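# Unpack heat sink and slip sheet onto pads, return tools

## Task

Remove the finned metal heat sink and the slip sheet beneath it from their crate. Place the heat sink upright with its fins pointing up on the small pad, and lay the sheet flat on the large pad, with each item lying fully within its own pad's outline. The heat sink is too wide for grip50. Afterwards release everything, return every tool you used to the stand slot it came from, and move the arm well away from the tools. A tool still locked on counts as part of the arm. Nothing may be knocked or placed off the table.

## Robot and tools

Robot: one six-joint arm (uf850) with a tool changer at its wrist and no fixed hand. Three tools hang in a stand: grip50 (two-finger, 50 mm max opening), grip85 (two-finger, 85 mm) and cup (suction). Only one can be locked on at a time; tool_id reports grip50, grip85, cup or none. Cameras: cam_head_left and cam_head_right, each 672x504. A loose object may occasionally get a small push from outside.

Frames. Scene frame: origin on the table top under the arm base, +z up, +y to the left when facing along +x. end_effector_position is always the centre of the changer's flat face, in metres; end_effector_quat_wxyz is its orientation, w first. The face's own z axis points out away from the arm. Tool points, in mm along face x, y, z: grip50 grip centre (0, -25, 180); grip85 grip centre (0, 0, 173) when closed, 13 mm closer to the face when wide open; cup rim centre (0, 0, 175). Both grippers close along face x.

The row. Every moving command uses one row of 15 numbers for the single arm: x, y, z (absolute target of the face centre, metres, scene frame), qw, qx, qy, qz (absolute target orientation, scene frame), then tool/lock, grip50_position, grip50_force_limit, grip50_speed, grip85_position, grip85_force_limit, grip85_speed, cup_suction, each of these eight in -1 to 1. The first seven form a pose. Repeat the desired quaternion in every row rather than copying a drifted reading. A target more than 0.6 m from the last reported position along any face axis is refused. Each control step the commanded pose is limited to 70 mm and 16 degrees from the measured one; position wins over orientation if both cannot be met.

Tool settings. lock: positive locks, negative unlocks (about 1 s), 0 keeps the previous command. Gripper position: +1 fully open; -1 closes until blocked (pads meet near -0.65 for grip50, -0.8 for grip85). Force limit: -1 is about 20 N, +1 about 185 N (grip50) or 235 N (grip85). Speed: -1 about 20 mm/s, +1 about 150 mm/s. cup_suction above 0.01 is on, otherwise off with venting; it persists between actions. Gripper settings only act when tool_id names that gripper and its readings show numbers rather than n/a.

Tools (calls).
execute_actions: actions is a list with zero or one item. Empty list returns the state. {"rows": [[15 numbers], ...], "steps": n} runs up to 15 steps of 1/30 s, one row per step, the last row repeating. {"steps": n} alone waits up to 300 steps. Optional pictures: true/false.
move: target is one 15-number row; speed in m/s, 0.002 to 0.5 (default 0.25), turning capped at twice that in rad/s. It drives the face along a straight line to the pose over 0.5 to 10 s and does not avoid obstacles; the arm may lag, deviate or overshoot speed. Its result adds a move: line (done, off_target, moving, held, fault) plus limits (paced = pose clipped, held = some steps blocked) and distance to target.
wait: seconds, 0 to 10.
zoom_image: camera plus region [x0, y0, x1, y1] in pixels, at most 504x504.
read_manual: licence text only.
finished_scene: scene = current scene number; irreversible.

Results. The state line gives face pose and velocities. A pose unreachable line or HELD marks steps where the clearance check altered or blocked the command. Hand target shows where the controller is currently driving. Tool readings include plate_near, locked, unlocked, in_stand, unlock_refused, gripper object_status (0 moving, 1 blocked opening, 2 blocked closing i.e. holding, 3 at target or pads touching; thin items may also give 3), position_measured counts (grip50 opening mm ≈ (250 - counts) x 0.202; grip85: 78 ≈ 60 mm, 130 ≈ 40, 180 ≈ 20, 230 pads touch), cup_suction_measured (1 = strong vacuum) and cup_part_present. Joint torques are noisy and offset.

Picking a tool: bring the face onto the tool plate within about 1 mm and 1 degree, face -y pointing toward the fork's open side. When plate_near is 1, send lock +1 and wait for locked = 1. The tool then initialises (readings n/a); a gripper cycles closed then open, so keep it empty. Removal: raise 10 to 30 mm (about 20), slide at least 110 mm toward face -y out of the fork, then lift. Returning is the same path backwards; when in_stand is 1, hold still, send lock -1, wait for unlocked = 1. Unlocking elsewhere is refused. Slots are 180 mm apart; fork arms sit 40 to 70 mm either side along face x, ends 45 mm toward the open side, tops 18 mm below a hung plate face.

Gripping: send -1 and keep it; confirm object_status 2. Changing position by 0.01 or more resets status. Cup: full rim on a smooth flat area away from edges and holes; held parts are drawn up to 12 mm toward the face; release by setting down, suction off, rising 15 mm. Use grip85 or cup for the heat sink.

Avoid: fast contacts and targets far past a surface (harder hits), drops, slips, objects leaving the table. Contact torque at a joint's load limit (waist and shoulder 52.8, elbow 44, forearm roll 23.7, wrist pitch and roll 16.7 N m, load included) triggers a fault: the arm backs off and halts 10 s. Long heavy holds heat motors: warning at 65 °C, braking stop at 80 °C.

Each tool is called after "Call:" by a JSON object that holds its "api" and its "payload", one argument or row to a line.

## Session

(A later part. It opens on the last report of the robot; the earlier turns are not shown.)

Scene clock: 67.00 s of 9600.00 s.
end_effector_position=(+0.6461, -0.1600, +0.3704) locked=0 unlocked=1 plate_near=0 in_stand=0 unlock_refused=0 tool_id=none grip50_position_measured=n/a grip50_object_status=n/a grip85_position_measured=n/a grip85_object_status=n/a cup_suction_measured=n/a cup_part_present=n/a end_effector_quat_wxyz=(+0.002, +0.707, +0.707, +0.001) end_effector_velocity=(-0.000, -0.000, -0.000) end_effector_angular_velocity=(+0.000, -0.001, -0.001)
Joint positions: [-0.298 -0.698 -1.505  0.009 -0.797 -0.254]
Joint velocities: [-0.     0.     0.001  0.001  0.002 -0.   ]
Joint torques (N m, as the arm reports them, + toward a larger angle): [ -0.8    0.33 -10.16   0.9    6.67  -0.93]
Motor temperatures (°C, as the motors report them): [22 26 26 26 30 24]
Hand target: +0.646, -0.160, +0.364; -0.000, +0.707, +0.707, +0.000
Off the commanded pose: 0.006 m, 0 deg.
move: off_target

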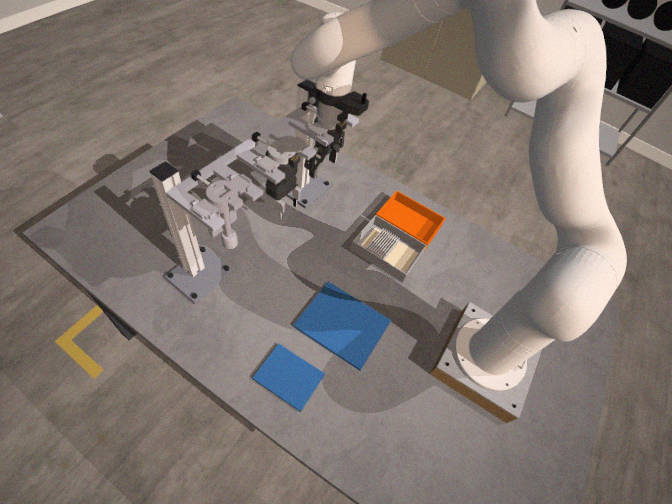

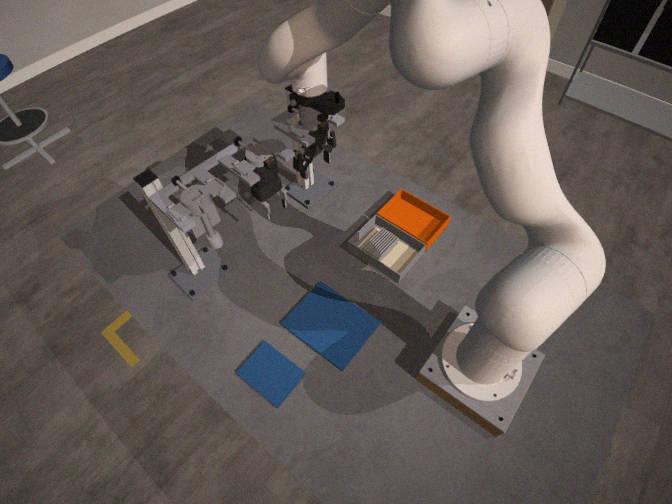

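Call:
{"api": "move", "payload": {
  "target": [0.646,-0.16,0.385,0,0.707,0.707,0,0,0,0,0,0,0,0,0],
  "speed": 0.05
}}

Call:
{"api": "move", "payload": {
  "target": [0.555,-0.22,0.385,0,0.707,0.707,0,0,0,0,0,0,0,0,0],
  "speed": 0.1
}}

Call:
{"api": "move", "payload": {
  "target": [0.555,-0.22,0.337,0,0.707,0.707,0,0,0,0,0,0,0,0,0],
  "speed": 0.05
}}

Call:
{"api": "move", "payload": {
  "target": [0.570,-0.22,0.337,0,0.707,0.707,0,0,0,0,0,0,0,0,0],
  "speed": 0.006
}}

Call:
{"api": "zoom_image", "payload": {
  "camera": "cam_head_left",
  "region": [290, 80, 410, 170]
}}

Scene clock: 80.67 s of 9600.00 s.
end_effector_position=(+0.6459, -0.1600, +0.3847) locked=0 unlocked=1 plate_near=0 in_stand=0 unlock_refused=0 tool_id=none grip50_position_measured=n/a grip50_object_status=n/a grip85_position_measured=n/a grip85_object_status=n/a cup_suction_measured=n/a cup_part_present=n/a end_effector_quat_wxyz=(-0.000, +0.707, +0.707, -0.000) end_effector_velocity=(+0.000, +0.001, +0.001) end_effector_angular_velocity=(+0.001, +0.000, -0.000)
Joint positions: [-0.298 -0.684 -1.517  0.009 -0.827 -0.253]
Joint velocities: [ 0.001  0.001 -0.002  0.002 -0.003 -0.   ]
Joint torques (N m, as the arm reports them, + toward a larger angle): [ -1.8   44.95 -28.87   0.76  -0.26  -0.68]
Motor temperatures (°C, as the motors report them): [22 26 26 26 30 24]
Hand target: +0.646, -0.160, +0.385; +0.000, +0.707, +0.707, -0.000
Off the commanded pose: 0.000 m, 0 deg.
move: done

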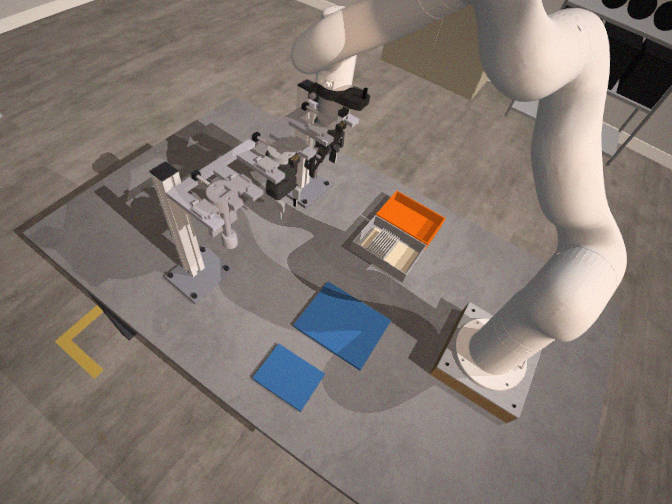

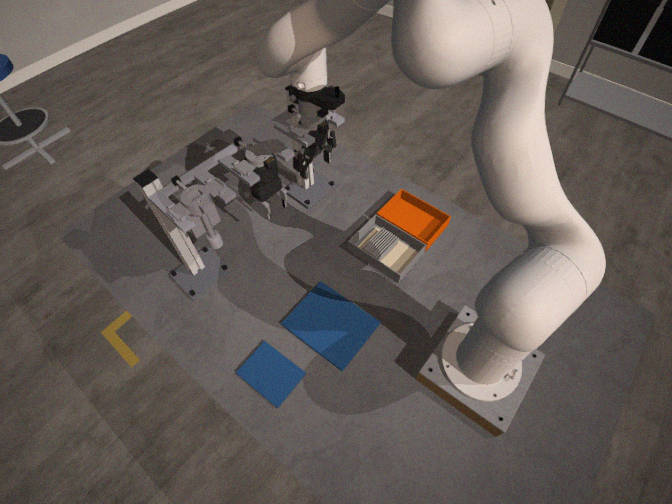

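Scene clock: 82.17 s of 9600.00 s.
end_effector_position=(+0.5551, -0.2199, +0.3847) locked=0 unlocked=1 plate_near=0 in_stand=0 unlock_refused=0 tool_id=none grip50_position_measured=n/a grip50_object_status=n/a grip85_position_measured=n/a grip85_object_status=n/a cup_suction_measured=n/a cup_part_present=n/a end_effector_quat_wxyz=(+0.000, +0.707, +0.707, -0.000) end_effector_velocity=(-0.001, -0.001, -0.000) end_effector_angular_velocity=(+0.001, +0.000, +0.000)
Joint positions: [-0.433 -0.526 -1.27   0.009 -0.74  -0.39 ]
Joint velocities: [-0.002  0.002  0.003  0.001  0.001 -0.003]
Joint torques (N m, as the arm reports them, + toward a larger angle): [ -1.8   39.55 -27.62   0.55  -0.26  -0.62]
Motor temperatures (°C, as the motors report them): [22 26 26 26 30 24]
Hand target: +0.555, -0.220, +0.385; +0.000, +0.707, +0.707, -0.000
Off the commanded pose: 0.000 m, 0 deg.
move: done

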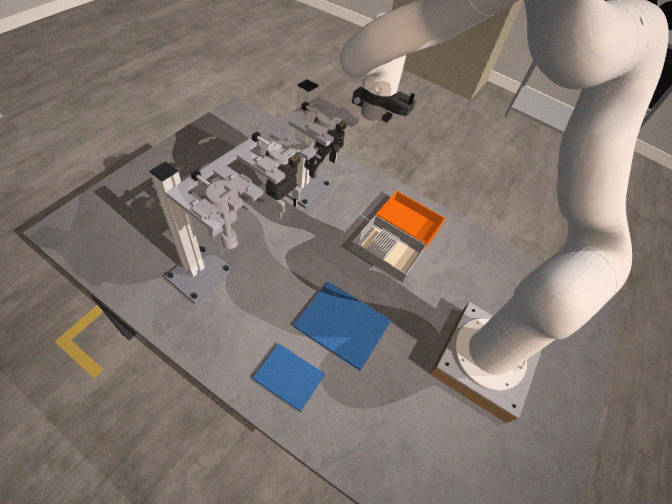

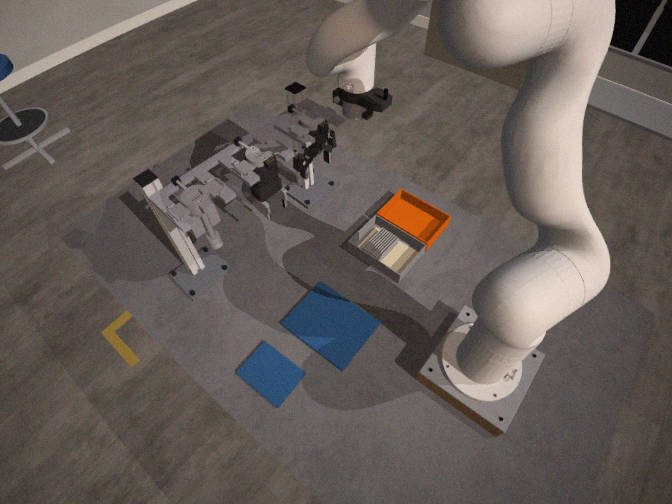

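Scene clock: 83.47 s of 9600.00 s.
end_effector_position=(+0.5553, -0.2201, +0.3372) locked=0 unlocked=1 plate_near=0 in_stand=0 unlock_refused=0 tool_id=none grip50_position_measured=n/a grip50_object_status=n/a grip85_position_measured=n/a grip85_object_status=n/a cup_suction_measured=n/a cup_part_present=n/a end_effector_quat_wxyz=(+0.000, +0.707, +0.707, +0.000) end_effector_velocity=(+0.000, -0.000, -0.002) end_effector_angular_velocity=(-0.000, -0.001, -0.000)
Joint positions: [-0.433 -0.588 -1.244  0.012 -0.651 -0.392]
Joint velocities: [-0.    -0.002  0.001 -0.     0.004  0.   ]
Joint torques (N m, as the arm reports them, + toward a larger angle): [ -2.34  41.09 -26.7    0.58  -0.27  -0.65]
Motor temperatures (°C, as the motors report them): [22 26 26 26 30 24]
Hand target: +0.555, -0.220, +0.337; -0.000, +0.707, +0.707, +0.000
Off the commanded pose: 0.000 m, 0 deg.
move: done

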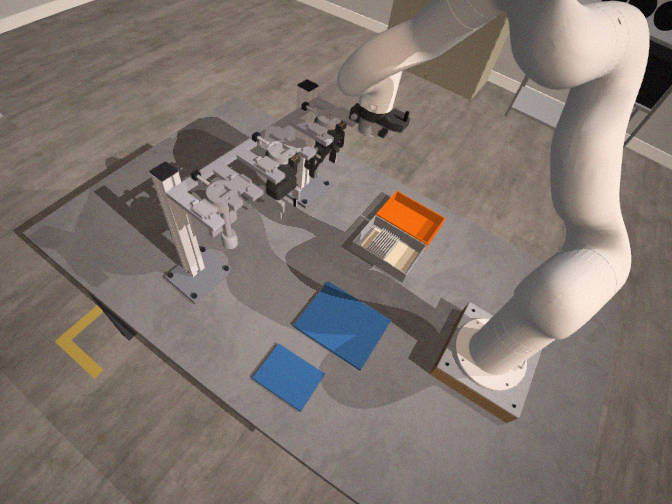

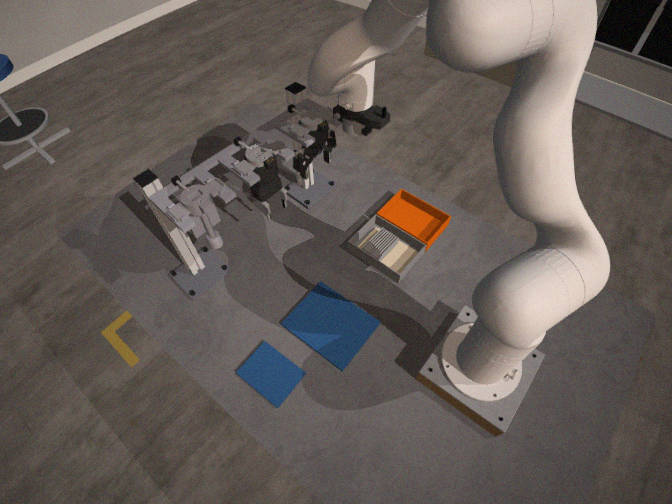

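Scene clock: 95.70 s of 9600.00 s.
end_effector_position=(+0.5500, -0.2158, +0.3384) locked=0 unlocked=1 plate_near=0 in_stand=0 unlock_refused=0 tool_id=none grip50_position_measured=n/a grip50_object_status=n/a grip85_position_measured=n/a grip85_object_status=n/a cup_suction_measured=n/a cup_part_present=n/a end_effector_quat_wxyz=(-0.045, +0.708, +0.705, -0.019) end_effector_velocity=(+0.000, +0.000, +0.000) end_effector_angular_velocity=(+0.000, -0.000, -0.002)
Joint positions: [-0.43  -0.607 -1.275  0.011 -0.761 -0.384]
Joint velocities: [ 0.     0.     0.     0.001 -0.     0.002]
Joint torques (N m, as the arm reports them, + toward a larger angle): [-2.2  18.94 -8.42  0.3  -2.5  -0.63]
Motor temperatures (°C, as the motors report them): [22 26 26 26 31 24]
Hand target: +0.549, -0.216, +0.337; -0.046, +0.708, +0.705, -0.019
Off the commanded pose: 0.020 m, 6 deg.
TORQUE FAULT: the external load on joint 5 (wrist pitch) reached its load limit, and the arm stopped for 10 seconds. The arm's remaining commands of this call were not run. Joint 5 (wrist pitch) moved back by up to 3 degrees. The arm holds there, with the lock number at 0 and the other tool numbers unchanged, and accepts commands again: back off and push less far. The arm stops again, at the same cost, whenever a joint's load reaches its limit.
move: fault

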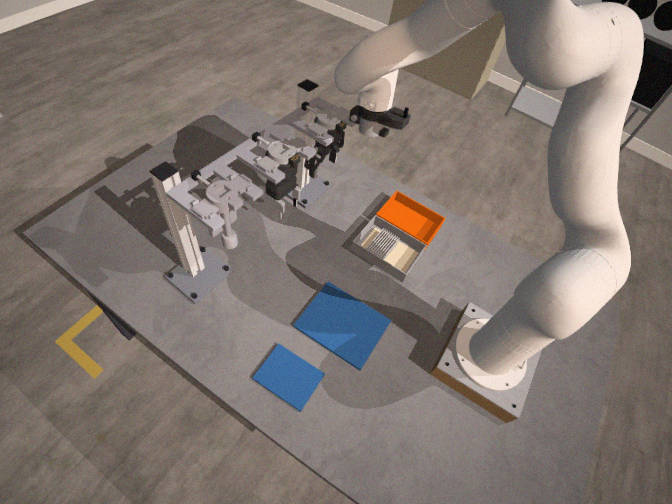

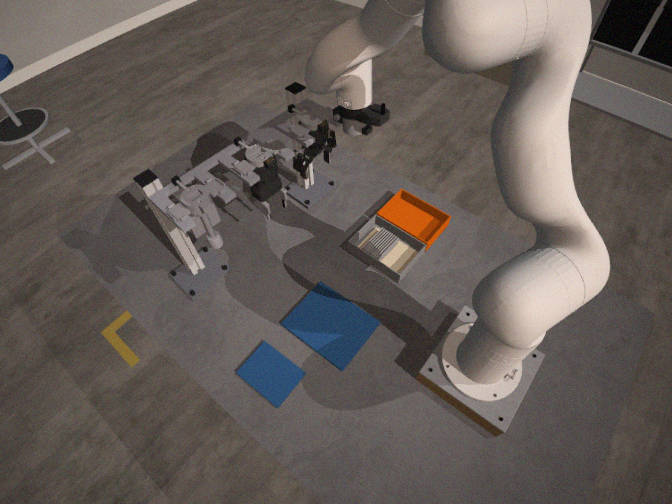

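Region (290, 80, 410, 170) of cam_head_left's 672x504 image, scaled by 4.200, with more detail than that image has; it fills the top 378 rows of this view, and the rest is white.

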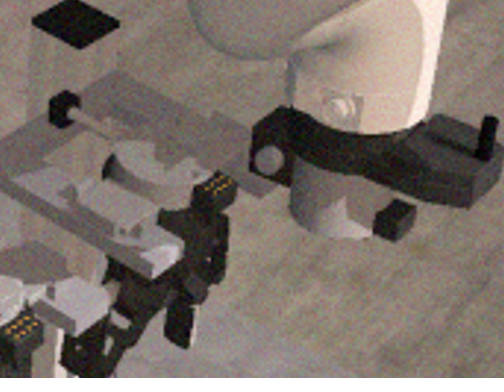

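Call:
{"api": "move", "payload": {
  "target": [0.535,-0.22,0.340,0,0.707,0.707,0,0,0,0,0,0,0,0,0],
  "speed": 0.03
}}

Call:
{"api": "move", "payload": {
  "target": [0.535,-0.22,0.362,0,0.707,0.707,0,0,0,0,0,0,0,0,0],
  "speed": 0.05
}}

Call:
{"api": "move", "payload": {
  "target": [0.582,-0.23,0.362,0,0.707,0.707,0,0,0,0,0,0,0,0,0],
  "speed": 0.03
}}

Call:
{"api": "execute_actions", "payload": {
  "actions": [
    {"rows":[[0.582,-0.23,0.361,0,0.707,0.707,0,0,0,0,0,0,0,0,0],[0.582,-0.23,0.360,0,0.707,0.707,0,0,0,0,0,0,0,0,0],[0.582,-0.23,0.359,0,0.707,0.707,0,0,0,0,0,0,0,0,0],[0.582,-0.23,0.358,0,0.707,0.707,0,0,0,0,0,0,0,0,0],[0.582,-0.23,0.357,0,0.707,0.707,0,0,0,0,0,0,0,0,0],[0.582,-0.23,0.356,0,0.707,0.707,0,0,0,0,0,0,0,0,0],[0.582,-0.23,0.355,0,0.707,0.707,0,0,0,0,0,0,0,0,0],[0.582,-0.23,0.354,0,0.707,0.707,0,0,0,0,0,0,0,0,0],[0.582,-0.23,0.353,0,0.707,0.707,0,0,0,0,0,0,0,0,0]]}
  ],
  "pictures": false
}}

Scene clock: 105.30 s of 9600.00 s.
end_effector_position=(+0.5351, -0.2199, +0.3400) locked=0 unlocked=1 plate_near=0 in_stand=0 unlock_refused=0 tool_id=none grip50_position_measured=n/a grip50_object_status=n/a grip85_position_measured=n/a grip85_object_status=n/a cup_suction_measured=n/a cup_part_present=n/a end_effector_quat_wxyz=(-0.000, +0.707, +0.707, -0.000) end_effector_velocity=(-0.001, -0.000, -0.000) end_effector_angular_velocity=(-0.003, -0.008, +0.002)
Joint positions: [-0.446 -0.545 -1.184  0.012 -0.635 -0.405]
Joint velocities: [-0.001  0.005  0.008  0.     0.011 -0.004]
Joint torques (N m, as the arm reports them, + toward a larger angle): [ -2.35  38.66 -27.05   0.33  -0.3   -0.56]
Motor temperatures (°C, as the motors report them): [22 26 26 26 30 24]
Hand target: +0.535, -0.220, +0.340; +0.000, +0.707, +0.707, -0.000
Off the commanded pose: 0.000 m, 0 deg.
move: done

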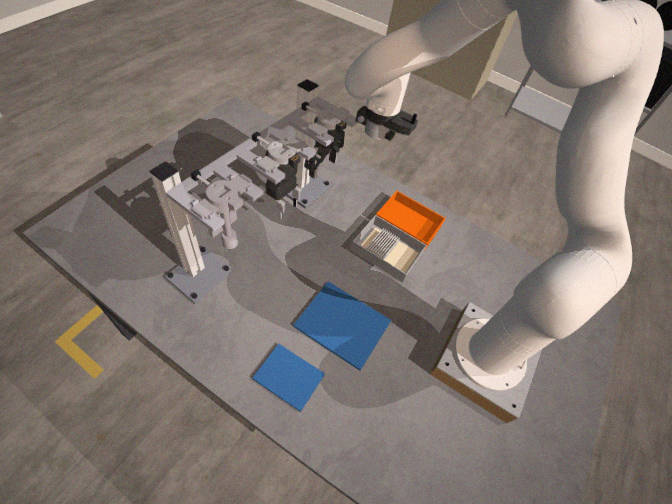

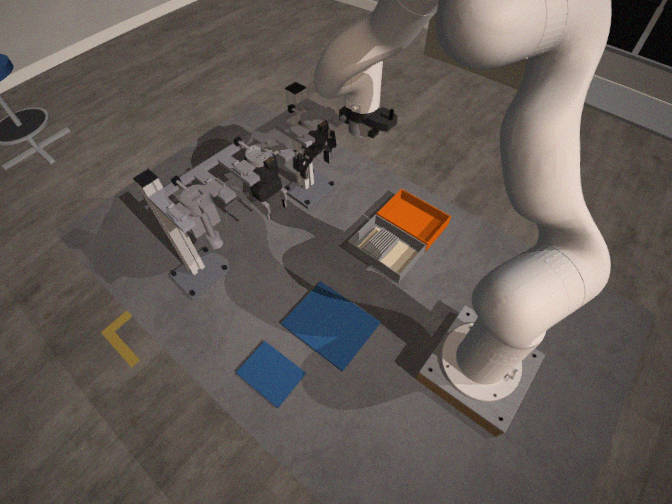

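Scene clock: 106.10 s of 9600.00 s.
end_effector_position=(+0.5349, -0.2200, +0.3618) locked=0 unlocked=1 plate_near=0 in_stand=0 unlock_refused=0 tool_id=none grip50_position_measured=n/a grip50_object_status=n/a grip85_position_measured=n/a grip85_object_status=n/a cup_suction_measured=n/a cup_part_present=n/a end_effector_quat_wxyz=(-0.000, +0.707, +0.707, -0.000) end_effector_velocity=(-0.000, -0.000, +0.001) end_effector_angular_velocity=(-0.001, +0.001, +0.001)
Joint positions: [-0.446 -0.514 -1.193  0.011 -0.675 -0.404]
Joint velocities: [-0.     0.002 -0.001 -0.002 -0.003 -0.   ]
Joint torques (N m, as the arm reports them, + toward a larger angle): [ -2.13  38.33 -27.11   0.73  -0.24  -0.62]
Motor temperatures (°C, as the motors report them): [22 26 26 26 30 24]
Hand target: +0.535, -0.220, +0.362; +0.000, +0.707, +0.707, -0.000
Off the commanded pose: 0.000 m, 0 deg.
move: done

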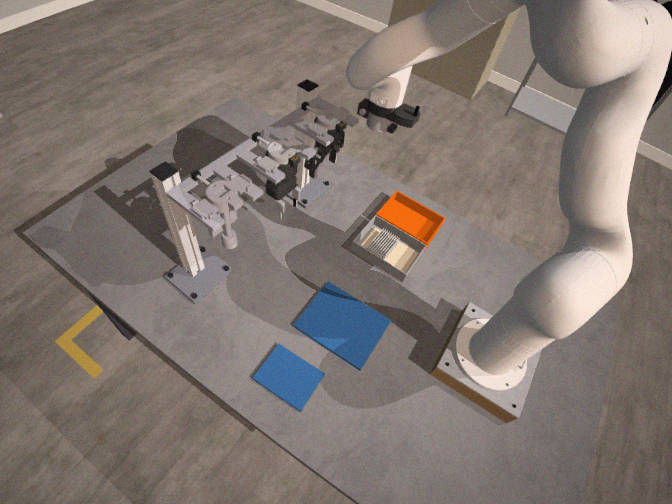

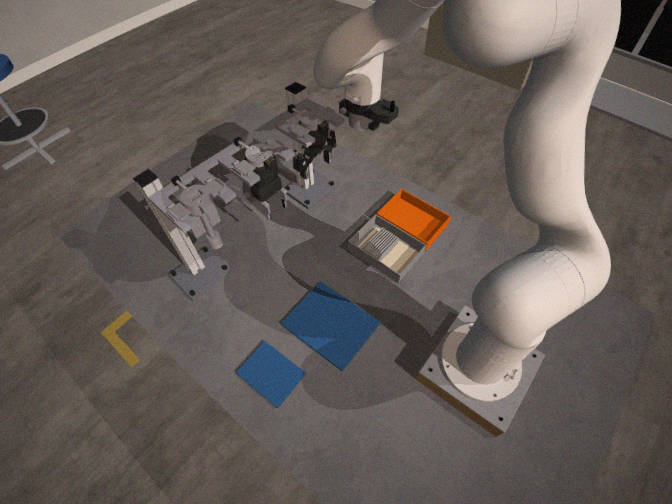

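Scene clock: 108.03 s of 9600.00 s.
end_effector_position=(+0.5818, -0.2300, +0.3622) locked=0 unlocked=1 plate_near=0 in_stand=0 unlock_refused=0 tool_id=none grip50_position_measured=n/a grip50_object_status=n/a grip85_position_measured=n/a grip85_object_status=n/a cup_suction_measured=n/a cup_part_present=n/a end_effector_quat_wxyz=(+0.000, +0.707, +0.707, -0.000) end_effector_velocity=(+0.001, -0.001, -0.000) end_effector_angular_velocity=(+0.000, +0.001, +0.001)
Joint positions: [-0.432 -0.618 -1.355  0.01  -0.732 -0.389]
Joint velocities: [-0.    -0.003 -0.004 -0.    -0.002 -0.001]
Joint torques (N m, as the arm reports them, + toward a larger angle): [ -2.47  42.39 -27.59   0.52  -0.21  -0.64]
Motor temperatures (°C, as the motors report them): [22 26 26 26 30 24]
Hand target: +0.582, -0.230, +0.362; +0.000, +0.707, +0.707, -0.000
Off the commanded pose: 0.000 m, 0 deg.
move: done

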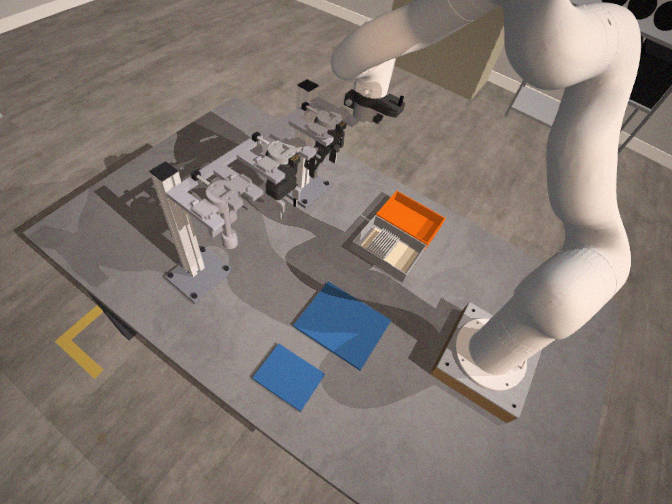

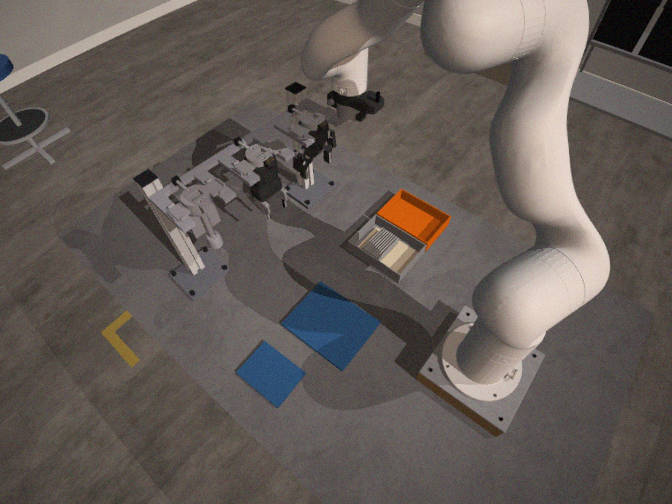

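Scene clock: 108.53 s of 9600.00 s.
end_effector_position=(+0.5821, -0.2303, +0.3535) locked=0 unlocked=1 plate_near=0 in_stand=0 unlock_refused=0 tool_id=none grip50_position_measured=n/a grip50_object_status=n/a grip85_position_measured=n/a grip85_object_status=n/a cup_suction_measured=n/a cup_part_present=n/a end_effector_quat_wxyz=(+0.000, +0.707, +0.707, +0.000) end_effector_velocity=(+0.001, -0.001, -0.002) end_effector_angular_velocity=(-0.001, -0.004, -0.001)
Joint positions: [-0.432 -0.629 -1.351  0.011 -0.716 -0.389]
Joint velocities: [-0.001 -0.004  0.     0.     0.008 -0.   ]
Joint torques (N m, as the arm reports them, + toward a larger angle): [  0.23  40.8  -25.76   0.7   -0.54  -0.68]
Motor temperatures (°C, as the motors report them): [22 26 26 26 30 24]
Hand target: +0.582, -0.230, +0.353; -0.000, +0.707, +0.707, +0.000
Off the commanded pose: 0.001 m, 0 deg.
Steps of this call (steps 1 to 15: all 15 steps of this action). Readings (end_effector_position | what the end effector reports):
1: (+0.5819, -0.2300, +0.3622) | locked=0 unlocked=1 plate_near=0 in_stand=0 unlock_refused=0 tool_id=none grip50_position_measured=n/a grip50_object_status=n/a grip85_position_measured=n/a grip85_object_status=n/a cup_suction_measured=n/a cup_part_present=n/a
2: (+0.5819, -0.2300, +0.3620) | locked=0 unlocked=1 plate_near=0 in_stand=0 unlock_refused=0 tool_id=none grip50_position_measured=n/a grip50_object_status=n/a grip85_position_measured=n/a grip85_object_status=n/a cup_suction_measured=n/a cup_part_present=n/a
4: (+0.5820, -0.2300, +0.3610) | locked=0 unlocked=1 plate_near=0 in_stand=0 unlock_refused=0 tool_id=none grip50_position_measured=n/a grip50_object_status=n/a grip85_position_measured=n/a grip85_object_status=n/a cup_suction_measured=n/a cup_part_present=n/a
8: (+0.5820, -0.2300, +0.3574) | locked=0 unlocked=1 plate_near=0 in_stand=0 unlock_refused=0 tool_id=none grip50_position_measured=n/a grip50_object_status=n/a grip85_position_measured=n/a grip85_object_status=n/a cup_suction_measured=n/a cup_part_present=n/a
15: the state above

Call:
{"api": "move", "payload": {
  "target": [0.582,-0.23,0.351,0,0.707,0.707,0,0,0,0,0,0,0,0,0],
  "speed": 0.004
}}

Call:
{"api": "zoom_image", "payload": {
  "camera": "cam_head_left",
  "region": [290, 80, 410, 170]
}}

Scene clock: 111.37 s of 9600.00 s.
end_effector_position=(+0.5821, -0.2304, +0.3513) locked=0 unlocked=1 plate_near=0 in_stand=0 unlock_refused=0 tool_id=none grip50_position_measured=n/a grip50_object_status=n/a grip85_position_measured=n/a grip85_object_status=n/a cup_suction_measured=n/a cup_part_present=n/a end_effector_quat_wxyz=(+0.000, +0.707, +0.707, +0.000) end_effector_velocity=(-0.000, -0.000, -0.001) end_effector_angular_velocity=(-0.000, -0.000, +0.001)
Joint positions: [-0.433 -0.632 -1.35   0.011 -0.712 -0.389]
Joint velocities: [-0.    -0.     0.001 -0.     0.002 -0.001]
Joint torques (N m, as the arm reports them, + toward a larger angle): [ 13.68  34.23 -16.82   2.28  -2.27  -1.19]
Motor temperatures (°C, as the motors report them): [22 26 26 26 30 24]
Hand target: +0.582, -0.230, +0.351; -0.000, +0.707, +0.707, +0.000
Off the commanded pose: 0.000 m, 0 deg.
move: done

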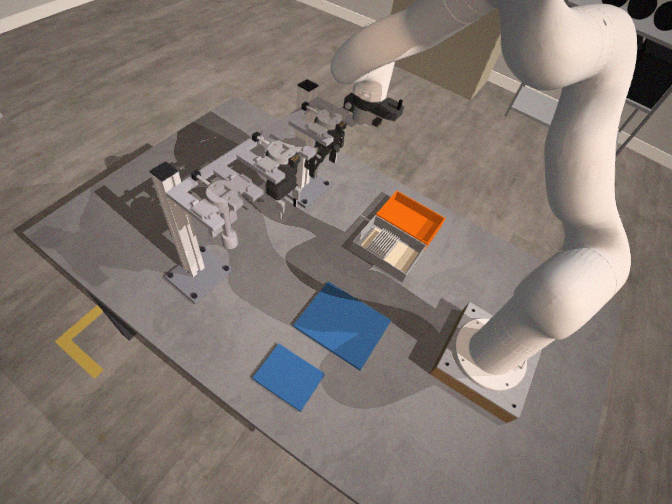

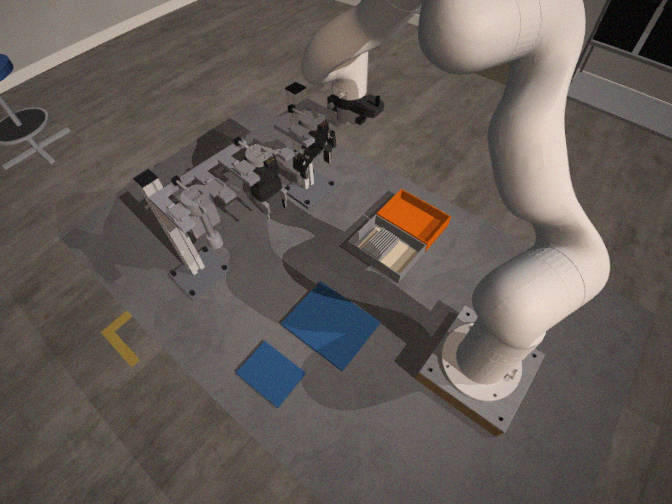

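Region (290, 80, 410, 170) of cam_head_left's 672x504 image, scaled by 4.200, with more detail than that image has; it fills the top 378 rows of this view, and the rest is white.

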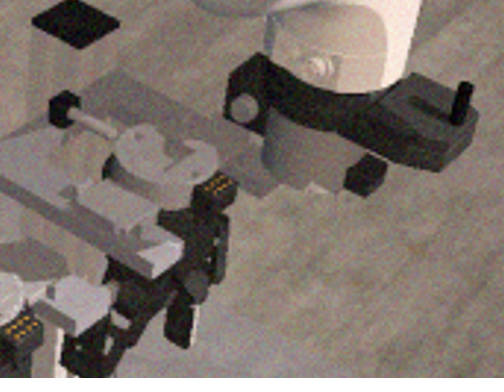

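Call:
{"api": "move", "payload": {
  "target": [0.582,-0.262,0.358,0,0.707,0.707,0,0,0,0,0,0,0,0,0],
  "speed": 0.03
}}

Call:
{"api": "move", "payload": {
  "target": [0.625,-0.262,0.348,0,0.707,0.707,0,0,0,0,0,0,0,0,0],
  "speed": 0.02
}}

Scene clock: 117.87 s of 9600.00 s.
end_effector_position=(+0.5819, -0.2619, +0.3580) locked=0 unlocked=1 plate_near=0 in_stand=0 unlock_refused=0 tool_id=none grip50_position_measured=n/a grip50_object_status=n/a grip85_position_measured=n/a grip85_object_status=n/a cup_suction_measured=n/a cup_part_present=n/a end_effector_quat_wxyz=(+0.000, +0.707, +0.707, -0.000) end_effector_velocity=(+0.000, -0.001, +0.001) end_effector_angular_velocity=(+0.001, -0.000, -0.001)
Joint positions: [-0.479 -0.652 -1.398  0.01  -0.742 -0.436]
Joint velocities: [-0.002 -0.001 -0.003  0.001 -0.002 -0.002]
Joint torques (N m, as the arm reports them, + toward a larger angle): [ -2.26  43.23 -27.94   0.48  -0.31  -0.71]
Motor temperatures (°C, as the motors report them): [22 26 26 26 30 24]
Hand target: +0.582, -0.262, +0.358; +0.000, +0.707, +0.707, -0.000
Off the commanded pose: 0.000 m, 0 deg.
move: done

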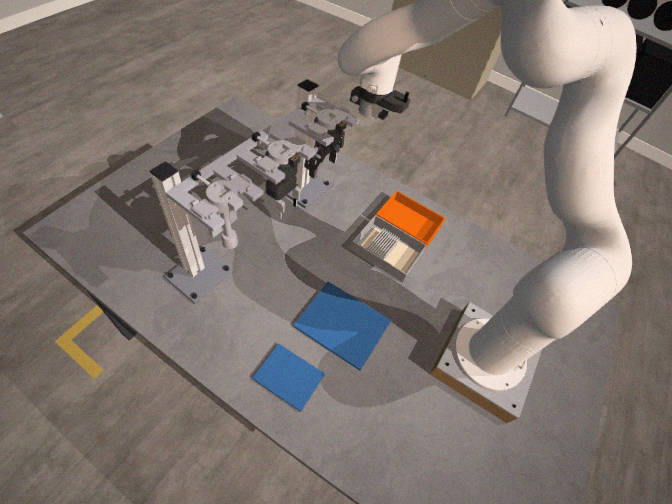

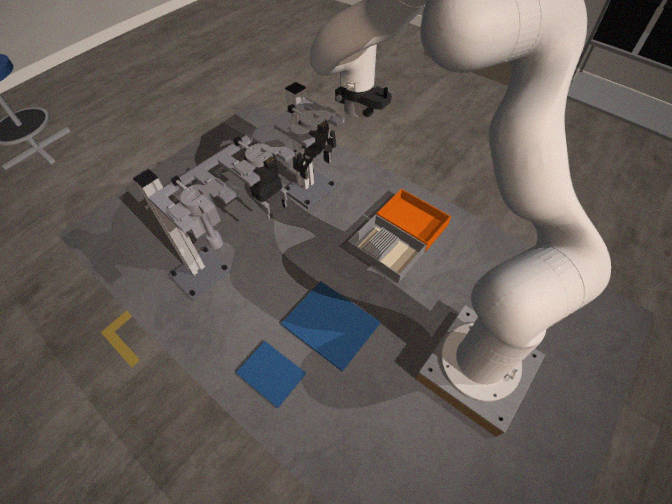

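Scene clock: 120.37 s of 9600.00 s.
end_effector_position=(+0.6249, -0.2620, +0.3482) locked=0 unlocked=1 plate_near=0 in_stand=0 unlock_refused=0 tool_id=none grip50_position_measured=n/a grip50_object_status=n/a grip85_position_measured=n/a grip85_object_status=n/a cup_suction_measured=n/a cup_part_present=n/a end_effector_quat_wxyz=(+0.000, +0.707, +0.707, +0.000) end_effector_velocity=(+0.001, -0.001, +0.000) end_effector_angular_velocity=(-0.001, +0.000, +0.001)
Joint positions: [-0.452 -0.756 -1.544  0.01  -0.783 -0.409]
Joint velocities: [-0.    -0.002 -0.004 -0.001 -0.002  0.   ]
Joint torques (N m, as the arm reports them, + toward a larger angle): [ -1.81  45.99 -27.91   0.55  -0.31  -0.64]
Motor temperatures (°C, as the motors report them): [22 26 26 26 30 24]
Hand target: +0.625, -0.262, +0.348; +0.000, +0.707, +0.707, +0.000
Off the commanded pose: 0.000 m, 0 deg.
move: done

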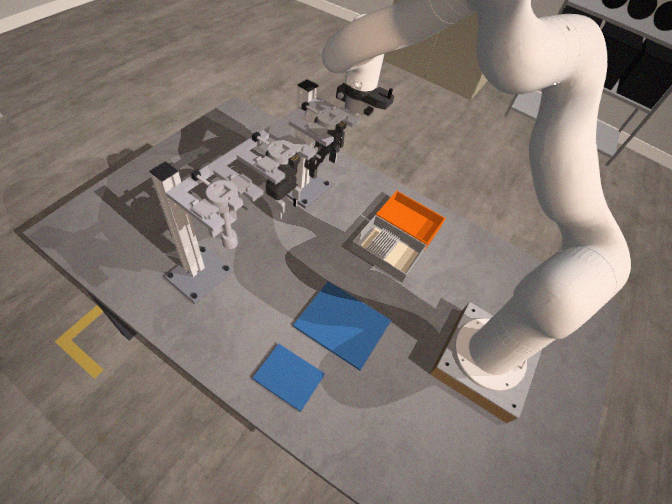

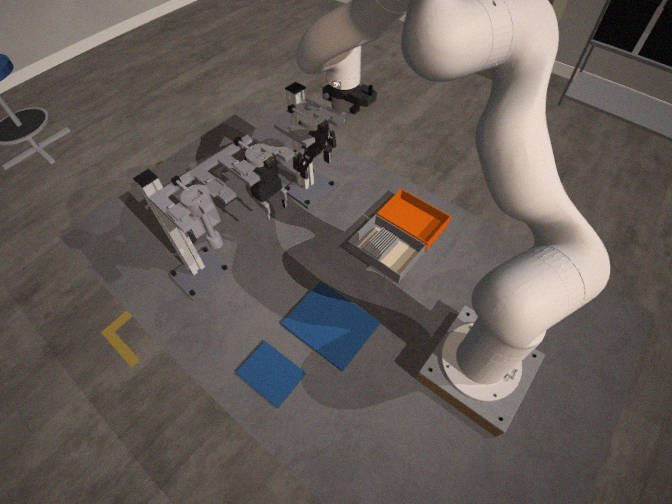

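Call:
{"api": "execute_actions", "payload": {
  "actions": [
    {"rows":[[0.625,-0.261,0.348,0,0.707,0.707,0,0,0,0,0,0,0,0,0],[0.625,-0.261,0.348,0,0.707,0.707,0,0,0,0,0,0,0,0,0],[0.625,-0.260,0.348,0,0.707,0.707,0,0,0,0,0,0,0,0,0],[0.625,-0.260,0.348,0,0.707,0.707,0,0,0,0,0,0,0,0,0],[0.625,-0.259,0.348,0,0.707,0.707,0,0,0,0,0,0,0,0,0]]}
  ],
  "pictures": false
}}

Scene clock: 124.03 s of 9600.00 s.
end_effector_position=(+0.6250, -0.2596, +0.3481) locked=0 unlocked=1 plate_near=0 in_stand=0 unlock_refused=0 tool_id=none grip50_position_measured=n/a grip50_object_status=n/a grip85_position_measured=n/a grip85_object_status=n/a cup_suction_measured=n/a cup_part_present=n/a end_effector_quat_wxyz=(+0.000, +0.707, +0.707, +0.000) end_effector_velocity=(-0.000, +0.000, -0.000) end_effector_angular_velocity=(+0.000, +0.000, -0.000)
Joint positions: [-0.449 -0.754 -1.54   0.01  -0.78  -0.405]
Joint velocities: [ 0.    -0.     0.001  0.     0.     0.   ]
Joint torques (N m, as the arm reports them, + toward a larger angle): [  3.77  46.59 -26.8    1.53  -1.04  -0.66]
Motor temperatures (°C, as the motors report them): [22 26 26 26 30 24]
Hand target: +0.625, -0.259, +0.348; -0.000, +0.707, +0.707, +0.000
Off the commanded pose: 0.001 m, 0 deg.
Steps of this call (steps 1 to 95: nothing new was sent; steps 96 to 110: all 15 steps of this action). Readings (end_effector_position | what the end effector reports):
96: (+0.6250, -0.2620, +0.3481) | locked=0 unlocked=1 plate_near=0 in_stand=0 unlock_refused=0 tool_id=none grip50_position_measured=n/a grip50_object_status=n/a grip85_position_measured=n/a grip85_object_status=n/a cup_suction_measured=n/a cup_part_present=n/a
97: (+0.6250, -0.2619, +0.3481) | locked=0 unlocked=1 plate_near=0 in_stand=0 unlock_refused=0 tool_id=none grip50_position_measured=n/a grip50_object_status=n/a grip85_position_measured=n/a grip85_object_status=n/a cup_suction_measured=n/a cup_part_present=n/a
99: (+0.6250, -0.2613, +0.3481) | locked=0 unlocked=1 plate_near=0 in_stand=0 unlock_refused=0 tool_id=none grip50_position_measured=n/a grip50_object_status=n/a grip85_position_measured=n/a grip85_object_status=n/a cup_suction_measured=n/a cup_part_present=n/a
103: (+0.6250, -0.2597, +0.3480) | locked=0 unlocked=1 plate_near=0 in_stand=0 unlock_refused=0 tool_id=none grip50_position_measured=n/a grip50_object_status=n/a grip85_position_measured=n/a grip85_object_status=n/a cup_suction_measured=n/a cup_part_present=n/a
110: the state above

Call:
{"api": "move", "payload": {
  "target": [0.56,-0.268,0.348,0,0.707,0.707,0,0,0,0,0,0,0,0,0],
  "speed": 0.06
}}

Call:
{"api": "move", "payload": {
  "target": [0.56,-0.215,0.348,0,0.707,0.707,0,0,0,0,0,0,0,0,0],
  "speed": 0.04
}}

Call:
{"api": "execute_actions", "payload": {
  "actions": [
    {"rows":[[0.561,-0.215,0.348,0,0.707,0.707,0,0,0,0,0,0,0,0,0],[0.562,-0.215,0.348,0,0.707,0.707,0,0,0,0,0,0,0,0,0],[0.563,-0.215,0.348,0,0.707,0.707,0,0,0,0,0,0,0,0,0],[0.564,-0.215,0.348,0,0.707,0.707,0,0,0,0,0,0,0,0,0]]}
  ],
  "pictures": false
}}

Scene clock: 130.43 s of 9600.00 s.
end_effector_position=(+0.5602, -0.2679, +0.3477) locked=0 unlocked=1 plate_near=0 in_stand=0 unlock_refused=0 tool_id=none grip50_position_measured=n/a grip50_object_status=n/a grip85_position_measured=n/a grip85_object_status=n/a cup_suction_measured=n/a cup_part_present=n/a end_effector_quat_wxyz=(-0.000, +0.707, +0.707, -0.000) end_effector_velocity=(-0.001, +0.000, +0.000) end_effector_angular_velocity=(+0.000, -0.001, +0.001)
Joint positions: [-0.502 -0.627 -1.332  0.011 -0.701 -0.46 ]
Joint velocities: [-0.001  0.003  0.005  0.001  0.002 -0.002]
Joint torques (N m, as the arm reports them, + toward a larger angle): [ -1.22  41.58 -27.63   0.57  -0.27  -0.65]
Motor temperatures (°C, as the motors report them): [22 26 26 26 30 24]
Hand target: +0.560, -0.268, +0.348; -0.000, +0.707, +0.707, -0.000
Off the commanded pose: 0.000 m, 0 deg.
move: done

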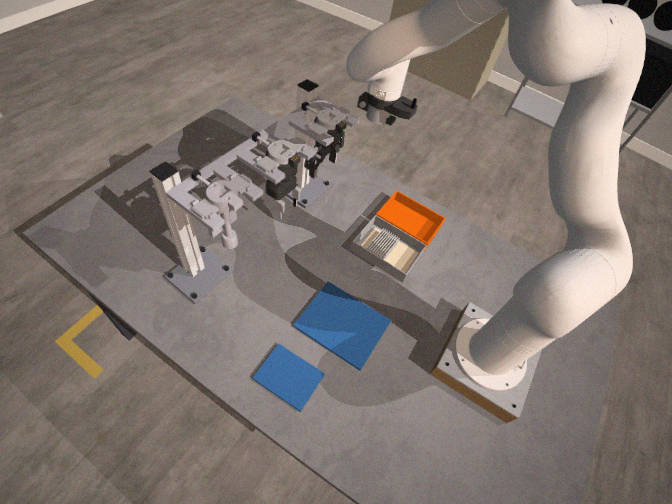

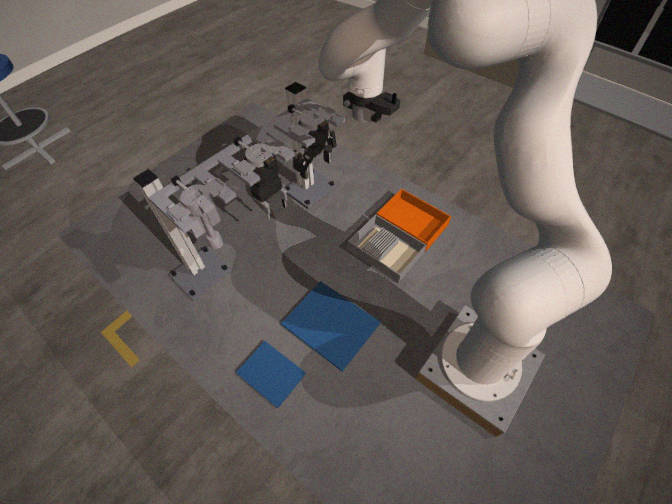

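Scene clock: 132.10 s of 9600.00 s.
end_effector_position=(+0.5602, -0.2151, +0.3479) locked=0 unlocked=1 plate_near=0 in_stand=0 unlock_refused=0 tool_id=none grip50_position_measured=n/a grip50_object_status=n/a grip85_position_measured=n/a grip85_object_status=n/a cup_suction_measured=n/a cup_part_present=n/a end_effector_quat_wxyz=(-0.000, +0.707, +0.707, +0.000) end_effector_velocity=(+0.000, +0.001, +0.000) end_effector_angular_velocity=(-0.001, +0.000, +0.000)
Joint positions: [-0.423 -0.579 -1.258  0.012 -0.674 -0.381]
Joint velocities: [ 0.002  0.001  0.001 -0.001  0.001  0.003]
Joint torques (N m, as the arm reports them, + toward a larger angle): [ -2.05  40.23 -26.99   0.32  -0.22  -0.62]
Motor temperatures (°C, as the motors report them): [22 26 26 26 30 24]
Hand target: +0.560, -0.215, +0.348; -0.000, +0.707, +0.707, +0.000
Off the commanded pose: 0.000 m, 0 deg.
move: done

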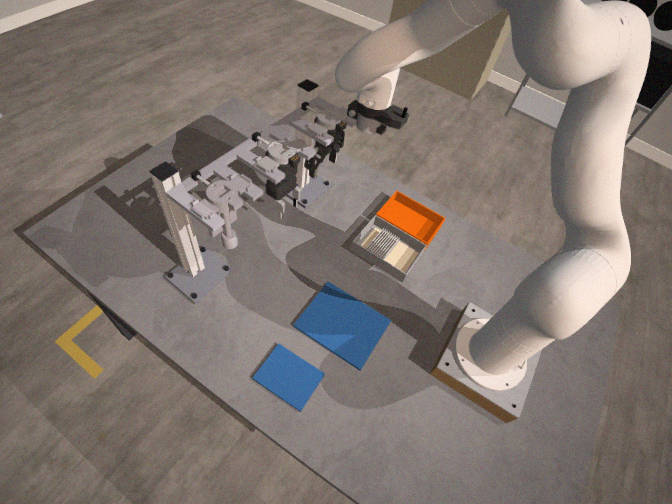

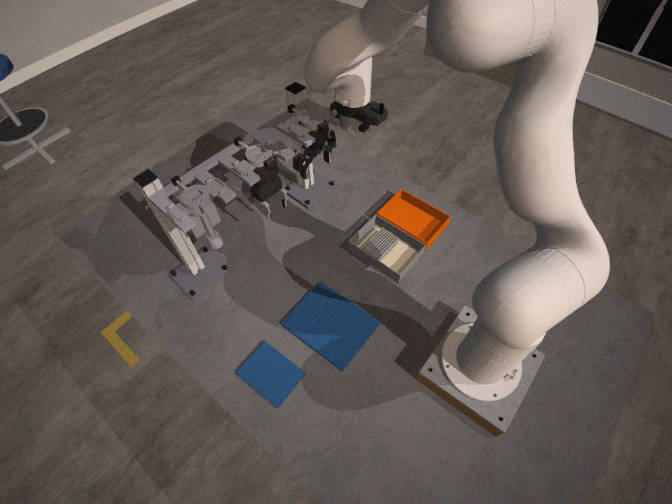

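Scene clock: 132.60 s of 9600.00 s.
end_effector_position=(+0.5640, -0.2150, +0.3480) locked=0 unlocked=1 plate_near=0 in_stand=0 unlock_refused=0 tool_id=none grip50_position_measured=n/a grip50_object_status=n/a grip85_position_measured=n/a grip85_object_status=n/a cup_suction_measured=n/a cup_part_present=n/a end_effector_quat_wxyz=(-0.000, +0.707, +0.707, +0.000) end_effector_velocity=(+0.000, -0.000, +0.000) end_effector_angular_velocity=(-0.000, +0.000, -0.000)
Joint positions: [-0.42  -0.587 -1.27   0.011 -0.678 -0.378]
Joint velocities: [ 0.    -0.001 -0.001 -0.001 -0.001  0.001]
Joint torques (N m, as the arm reports them, + toward a larger angle): [ -1.43  40.93 -27.13   0.31  -0.23  -0.67]
Motor temperatures (°C, as the motors report them): [22 26 26 26 30 24]
Hand target: +0.564, -0.215, +0.348; +0.000, +0.707, +0.707, +0.000
Off the commanded pose: 0.000 m, 0 deg.
Steps of this call (steps 1 to 15: all 15 steps of this action). Readings (end_effector_position | what the end effector reports):
1: (+0.5602, -0.2150, +0.3479) | locked=0 unlocked=1 plate_near=0 in_stand=0 unlock_refused=0 tool_id=none grip50_position_measured=n/a grip50_object_status=n/a grip85_position_measured=n/a grip85_object_status=n/a cup_suction_measured=n/a cup_part_present=n/a
2: (+0.5603, -0.2150, +0.3479) | locked=0 unlocked=1 plate_near=0 in_stand=0 unlock_refused=0 tool_id=none grip50_position_measured=n/a grip50_object_status=n/a grip85_position_measured=n/a grip85_object_status=n/a cup_suction_measured=n/a cup_part_present=n/a
4: (+0.5613, -0.2150, +0.3480) | locked=0 unlocked=1 plate_near=0 in_stand=0 unlock_refused=0 tool_id=none grip50_position_measured=n/a grip50_object_status=n/a grip85_position_measured=n/a grip85_object_status=n/a cup_suction_measured=n/a cup_part_present=n/a
8: (+0.5634, -0.2150, +0.3480) | locked=0 unlocked=1 plate_near=0 in_stand=0 unlock_refused=0 tool_id=none grip50_position_measured=n/a grip50_object_status=n/a grip85_position_measured=n/a grip85_object_status=n/a cup_suction_measured=n/a cup_part_present=n/a
15: the state above

Call:
{"api": "execute_actions", "payload": {
  "actions": [
    {"rows":[[0.565,-0.215,0.348,0,0.707,0.707,0,0,0,0,0,0,0,0,0],[0.566,-0.215,0.348,0,0.707,0.707,0,0,0,0,0,0,0,0,0],[0.567,-0.215,0.348,0,0.707,0.707,0,0,0,0,0,0,0,0,0],[0.568,-0.215,0.348,0,0.707,0.707,0,0,0,0,0,0,0,0,0]],"steps":12}
  ],
  "pictures": false
}}

Scene clock: 135.07 s of 9600.00 s.
end_effector_position=(+0.5679, -0.2150, +0.3480) locked=0 unlocked=1 plate_near=0 in_stand=0 unlock_refused=0 tool_id=none grip50_position_measured=n/a grip50_object_status=n/a grip85_position_measured=n/a grip85_object_status=n/a cup_suction_measured=n/a cup_part_present=n/a end_effector_quat_wxyz=(+0.000, +0.707, +0.707, +0.000) end_effector_velocity=(+0.001, -0.000, +0.000) end_effector_angular_velocity=(+0.000, +0.001, -0.001)
Joint positions: [-0.418 -0.595 -1.283  0.011 -0.683 -0.376]
Joint velocities: [ 0.    -0.003 -0.005 -0.    -0.003  0.002]
Joint torques (N m, as the arm reports them, + toward a larger angle): [ -2.18  41.22 -26.97   0.3   -0.24  -0.71]
Motor temperatures (°C, as the motors report them): [22 26 26 26 30 24]
Hand target: +0.568, -0.215, +0.348; +0.000, +0.707, +0.707, +0.000
Off the commanded pose: 0.000 m, 0 deg.
Steps of this call (steps 1 to 62: nothing new was sent; steps 63 to 74: all 12 steps of this action). Readings (end_effector_position | what the end effector reports):
63: (+0.5640, -0.2150, +0.3480) | locked=0 unlocked=1 plate_near=0 in_stand=0 unlock_refused=0 tool_id=none grip50_position_measured=n/a grip50_object_status=n/a grip85_position_measured=n/a grip85_object_status=n/a cup_suction_measured=n/a cup_part_present=n/a
64: (+0.5642, -0.2150, +0.3480) | locked=0 unlocked=1 plate_near=0 in_stand=0 unlock_refused=0 tool_id=none grip50_position_measured=n/a grip50_object_status=n/a grip85_position_measured=n/a grip85_object_status=n/a cup_suction_measured=n/a cup_part_present=n/a
66: (+0.5652, -0.2150, +0.3480) | locked=0 unlocked=1 plate_near=0 in_stand=0 unlock_refused=0 tool_id=none grip50_position_measured=n/a grip50_object_status=n/a grip85_position_measured=n/a grip85_object_status=n/a cup_suction_measured=n/a cup_part_present=n/a
70: (+0.5674, -0.2150, +0.3480) | locked=0 unlocked=1 plate_near=0 in_stand=0 unlock_refused=0 tool_id=none grip50_position_measured=n/a grip50_object_status=n/a grip85_position_measured=n/a grip85_object_status=n/a cup_suction_measured=n/a cup_part_present=n/a
74: the state above

Call:
{"api": "execute_actions", "payload": {
  "actions": [
    {"rows":[[0.569,-0.215,0.348,0,0.707,0.707,0,0,0,0,0,0,0,0,0],[0.570,-0.215,0.348,0,0.707,0.707,0,0,0,0,0,0,0,0,0],[0.571,-0.215,0.348,0,0.707,0.707,0,0,0,0,0,0,0,0,0]],"steps":12}
  ],
  "pictures": false
}}

Scene clock: 137.47 s of 9600.00 s.
end_effector_position=(+0.5695, -0.2149, +0.3479) locked=0 unlocked=1 plate_near=0 in_stand=0 unlock_refused=0 tool_id=none grip50_position_measured=n/a grip50_object_status=n/a grip85_position_measured=n/a grip85_object_status=n/a cup_suction_measured=n/a cup_part_present=n/a end_effector_quat_wxyz=(-0.003, +0.707, +0.707, -0.001) end_effector_velocity=(+0.001, -0.000, +0.000) end_effector_angular_velocity=(+0.000, -0.001, -0.002)
Joint positions: [-0.417 -0.6   -1.291  0.011 -0.691 -0.374]
Joint velocities: [ 0.    -0.001 -0.003  0.001 -0.     0.001]
Joint torques (N m, as the arm reports them, + toward a larger angle): [  4.43  34.13 -36.08   1.51   5.69  -0.59]
Motor temperatures (°C, as the motors report them): [22 26 26 26 30 24]
Hand target: +0.571, -0.215, +0.348; -0.000, +0.707, +0.707, -0.000
Off the commanded pose: 0.001 m, 0 deg.
Steps of this call (steps 1 to 60: nothing new was sent; steps 61 to 72: all 12 steps of this action). Readings (end_effector_position | what the end effector reports):
61: (+0.5680, -0.2150, +0.3480) | locked=0 unlocked=1 plate_near=0 in_stand=0 unlock_refused=0 tool_id=none grip50_position_measured=n/a grip50_object_status=n/a grip85_position_measured=n/a grip85_object_status=n/a cup_suction_measured=n/a cup_part_present=n/a
62: (+0.5682, -0.2150, +0.3480) | locked=0 unlocked=1 plate_near=0 in_stand=0 unlock_refused=0 tool_id=none grip50_position_measured=n/a grip50_object_status=n/a grip85_position_measured=n/a grip85_object_status=n/a cup_suction_measured=n/a cup_part_present=n/a
64: (+0.5692, -0.2150, +0.3480) | locked=0 unlocked=1 plate_near=0 in_stand=0 unlock_refused=0 tool_id=none grip50_position_measured=n/a grip50_object_status=n/a grip85_position_measured=n/a grip85_object_status=n/a cup_suction_measured=n/a cup_part_present=n/a
68: (+0.5694, -0.2149, +0.3478) | locked=0 unlocked=1 plate_near=0 in_stand=0 unlock_refused=0 tool_id=none grip50_position_measured=n/a grip50_object_status=n/a grip85_position_measured=n/a grip85_object_status=n/a cup_suction_measured=n/a cup_part_present=n/a
72: the state above


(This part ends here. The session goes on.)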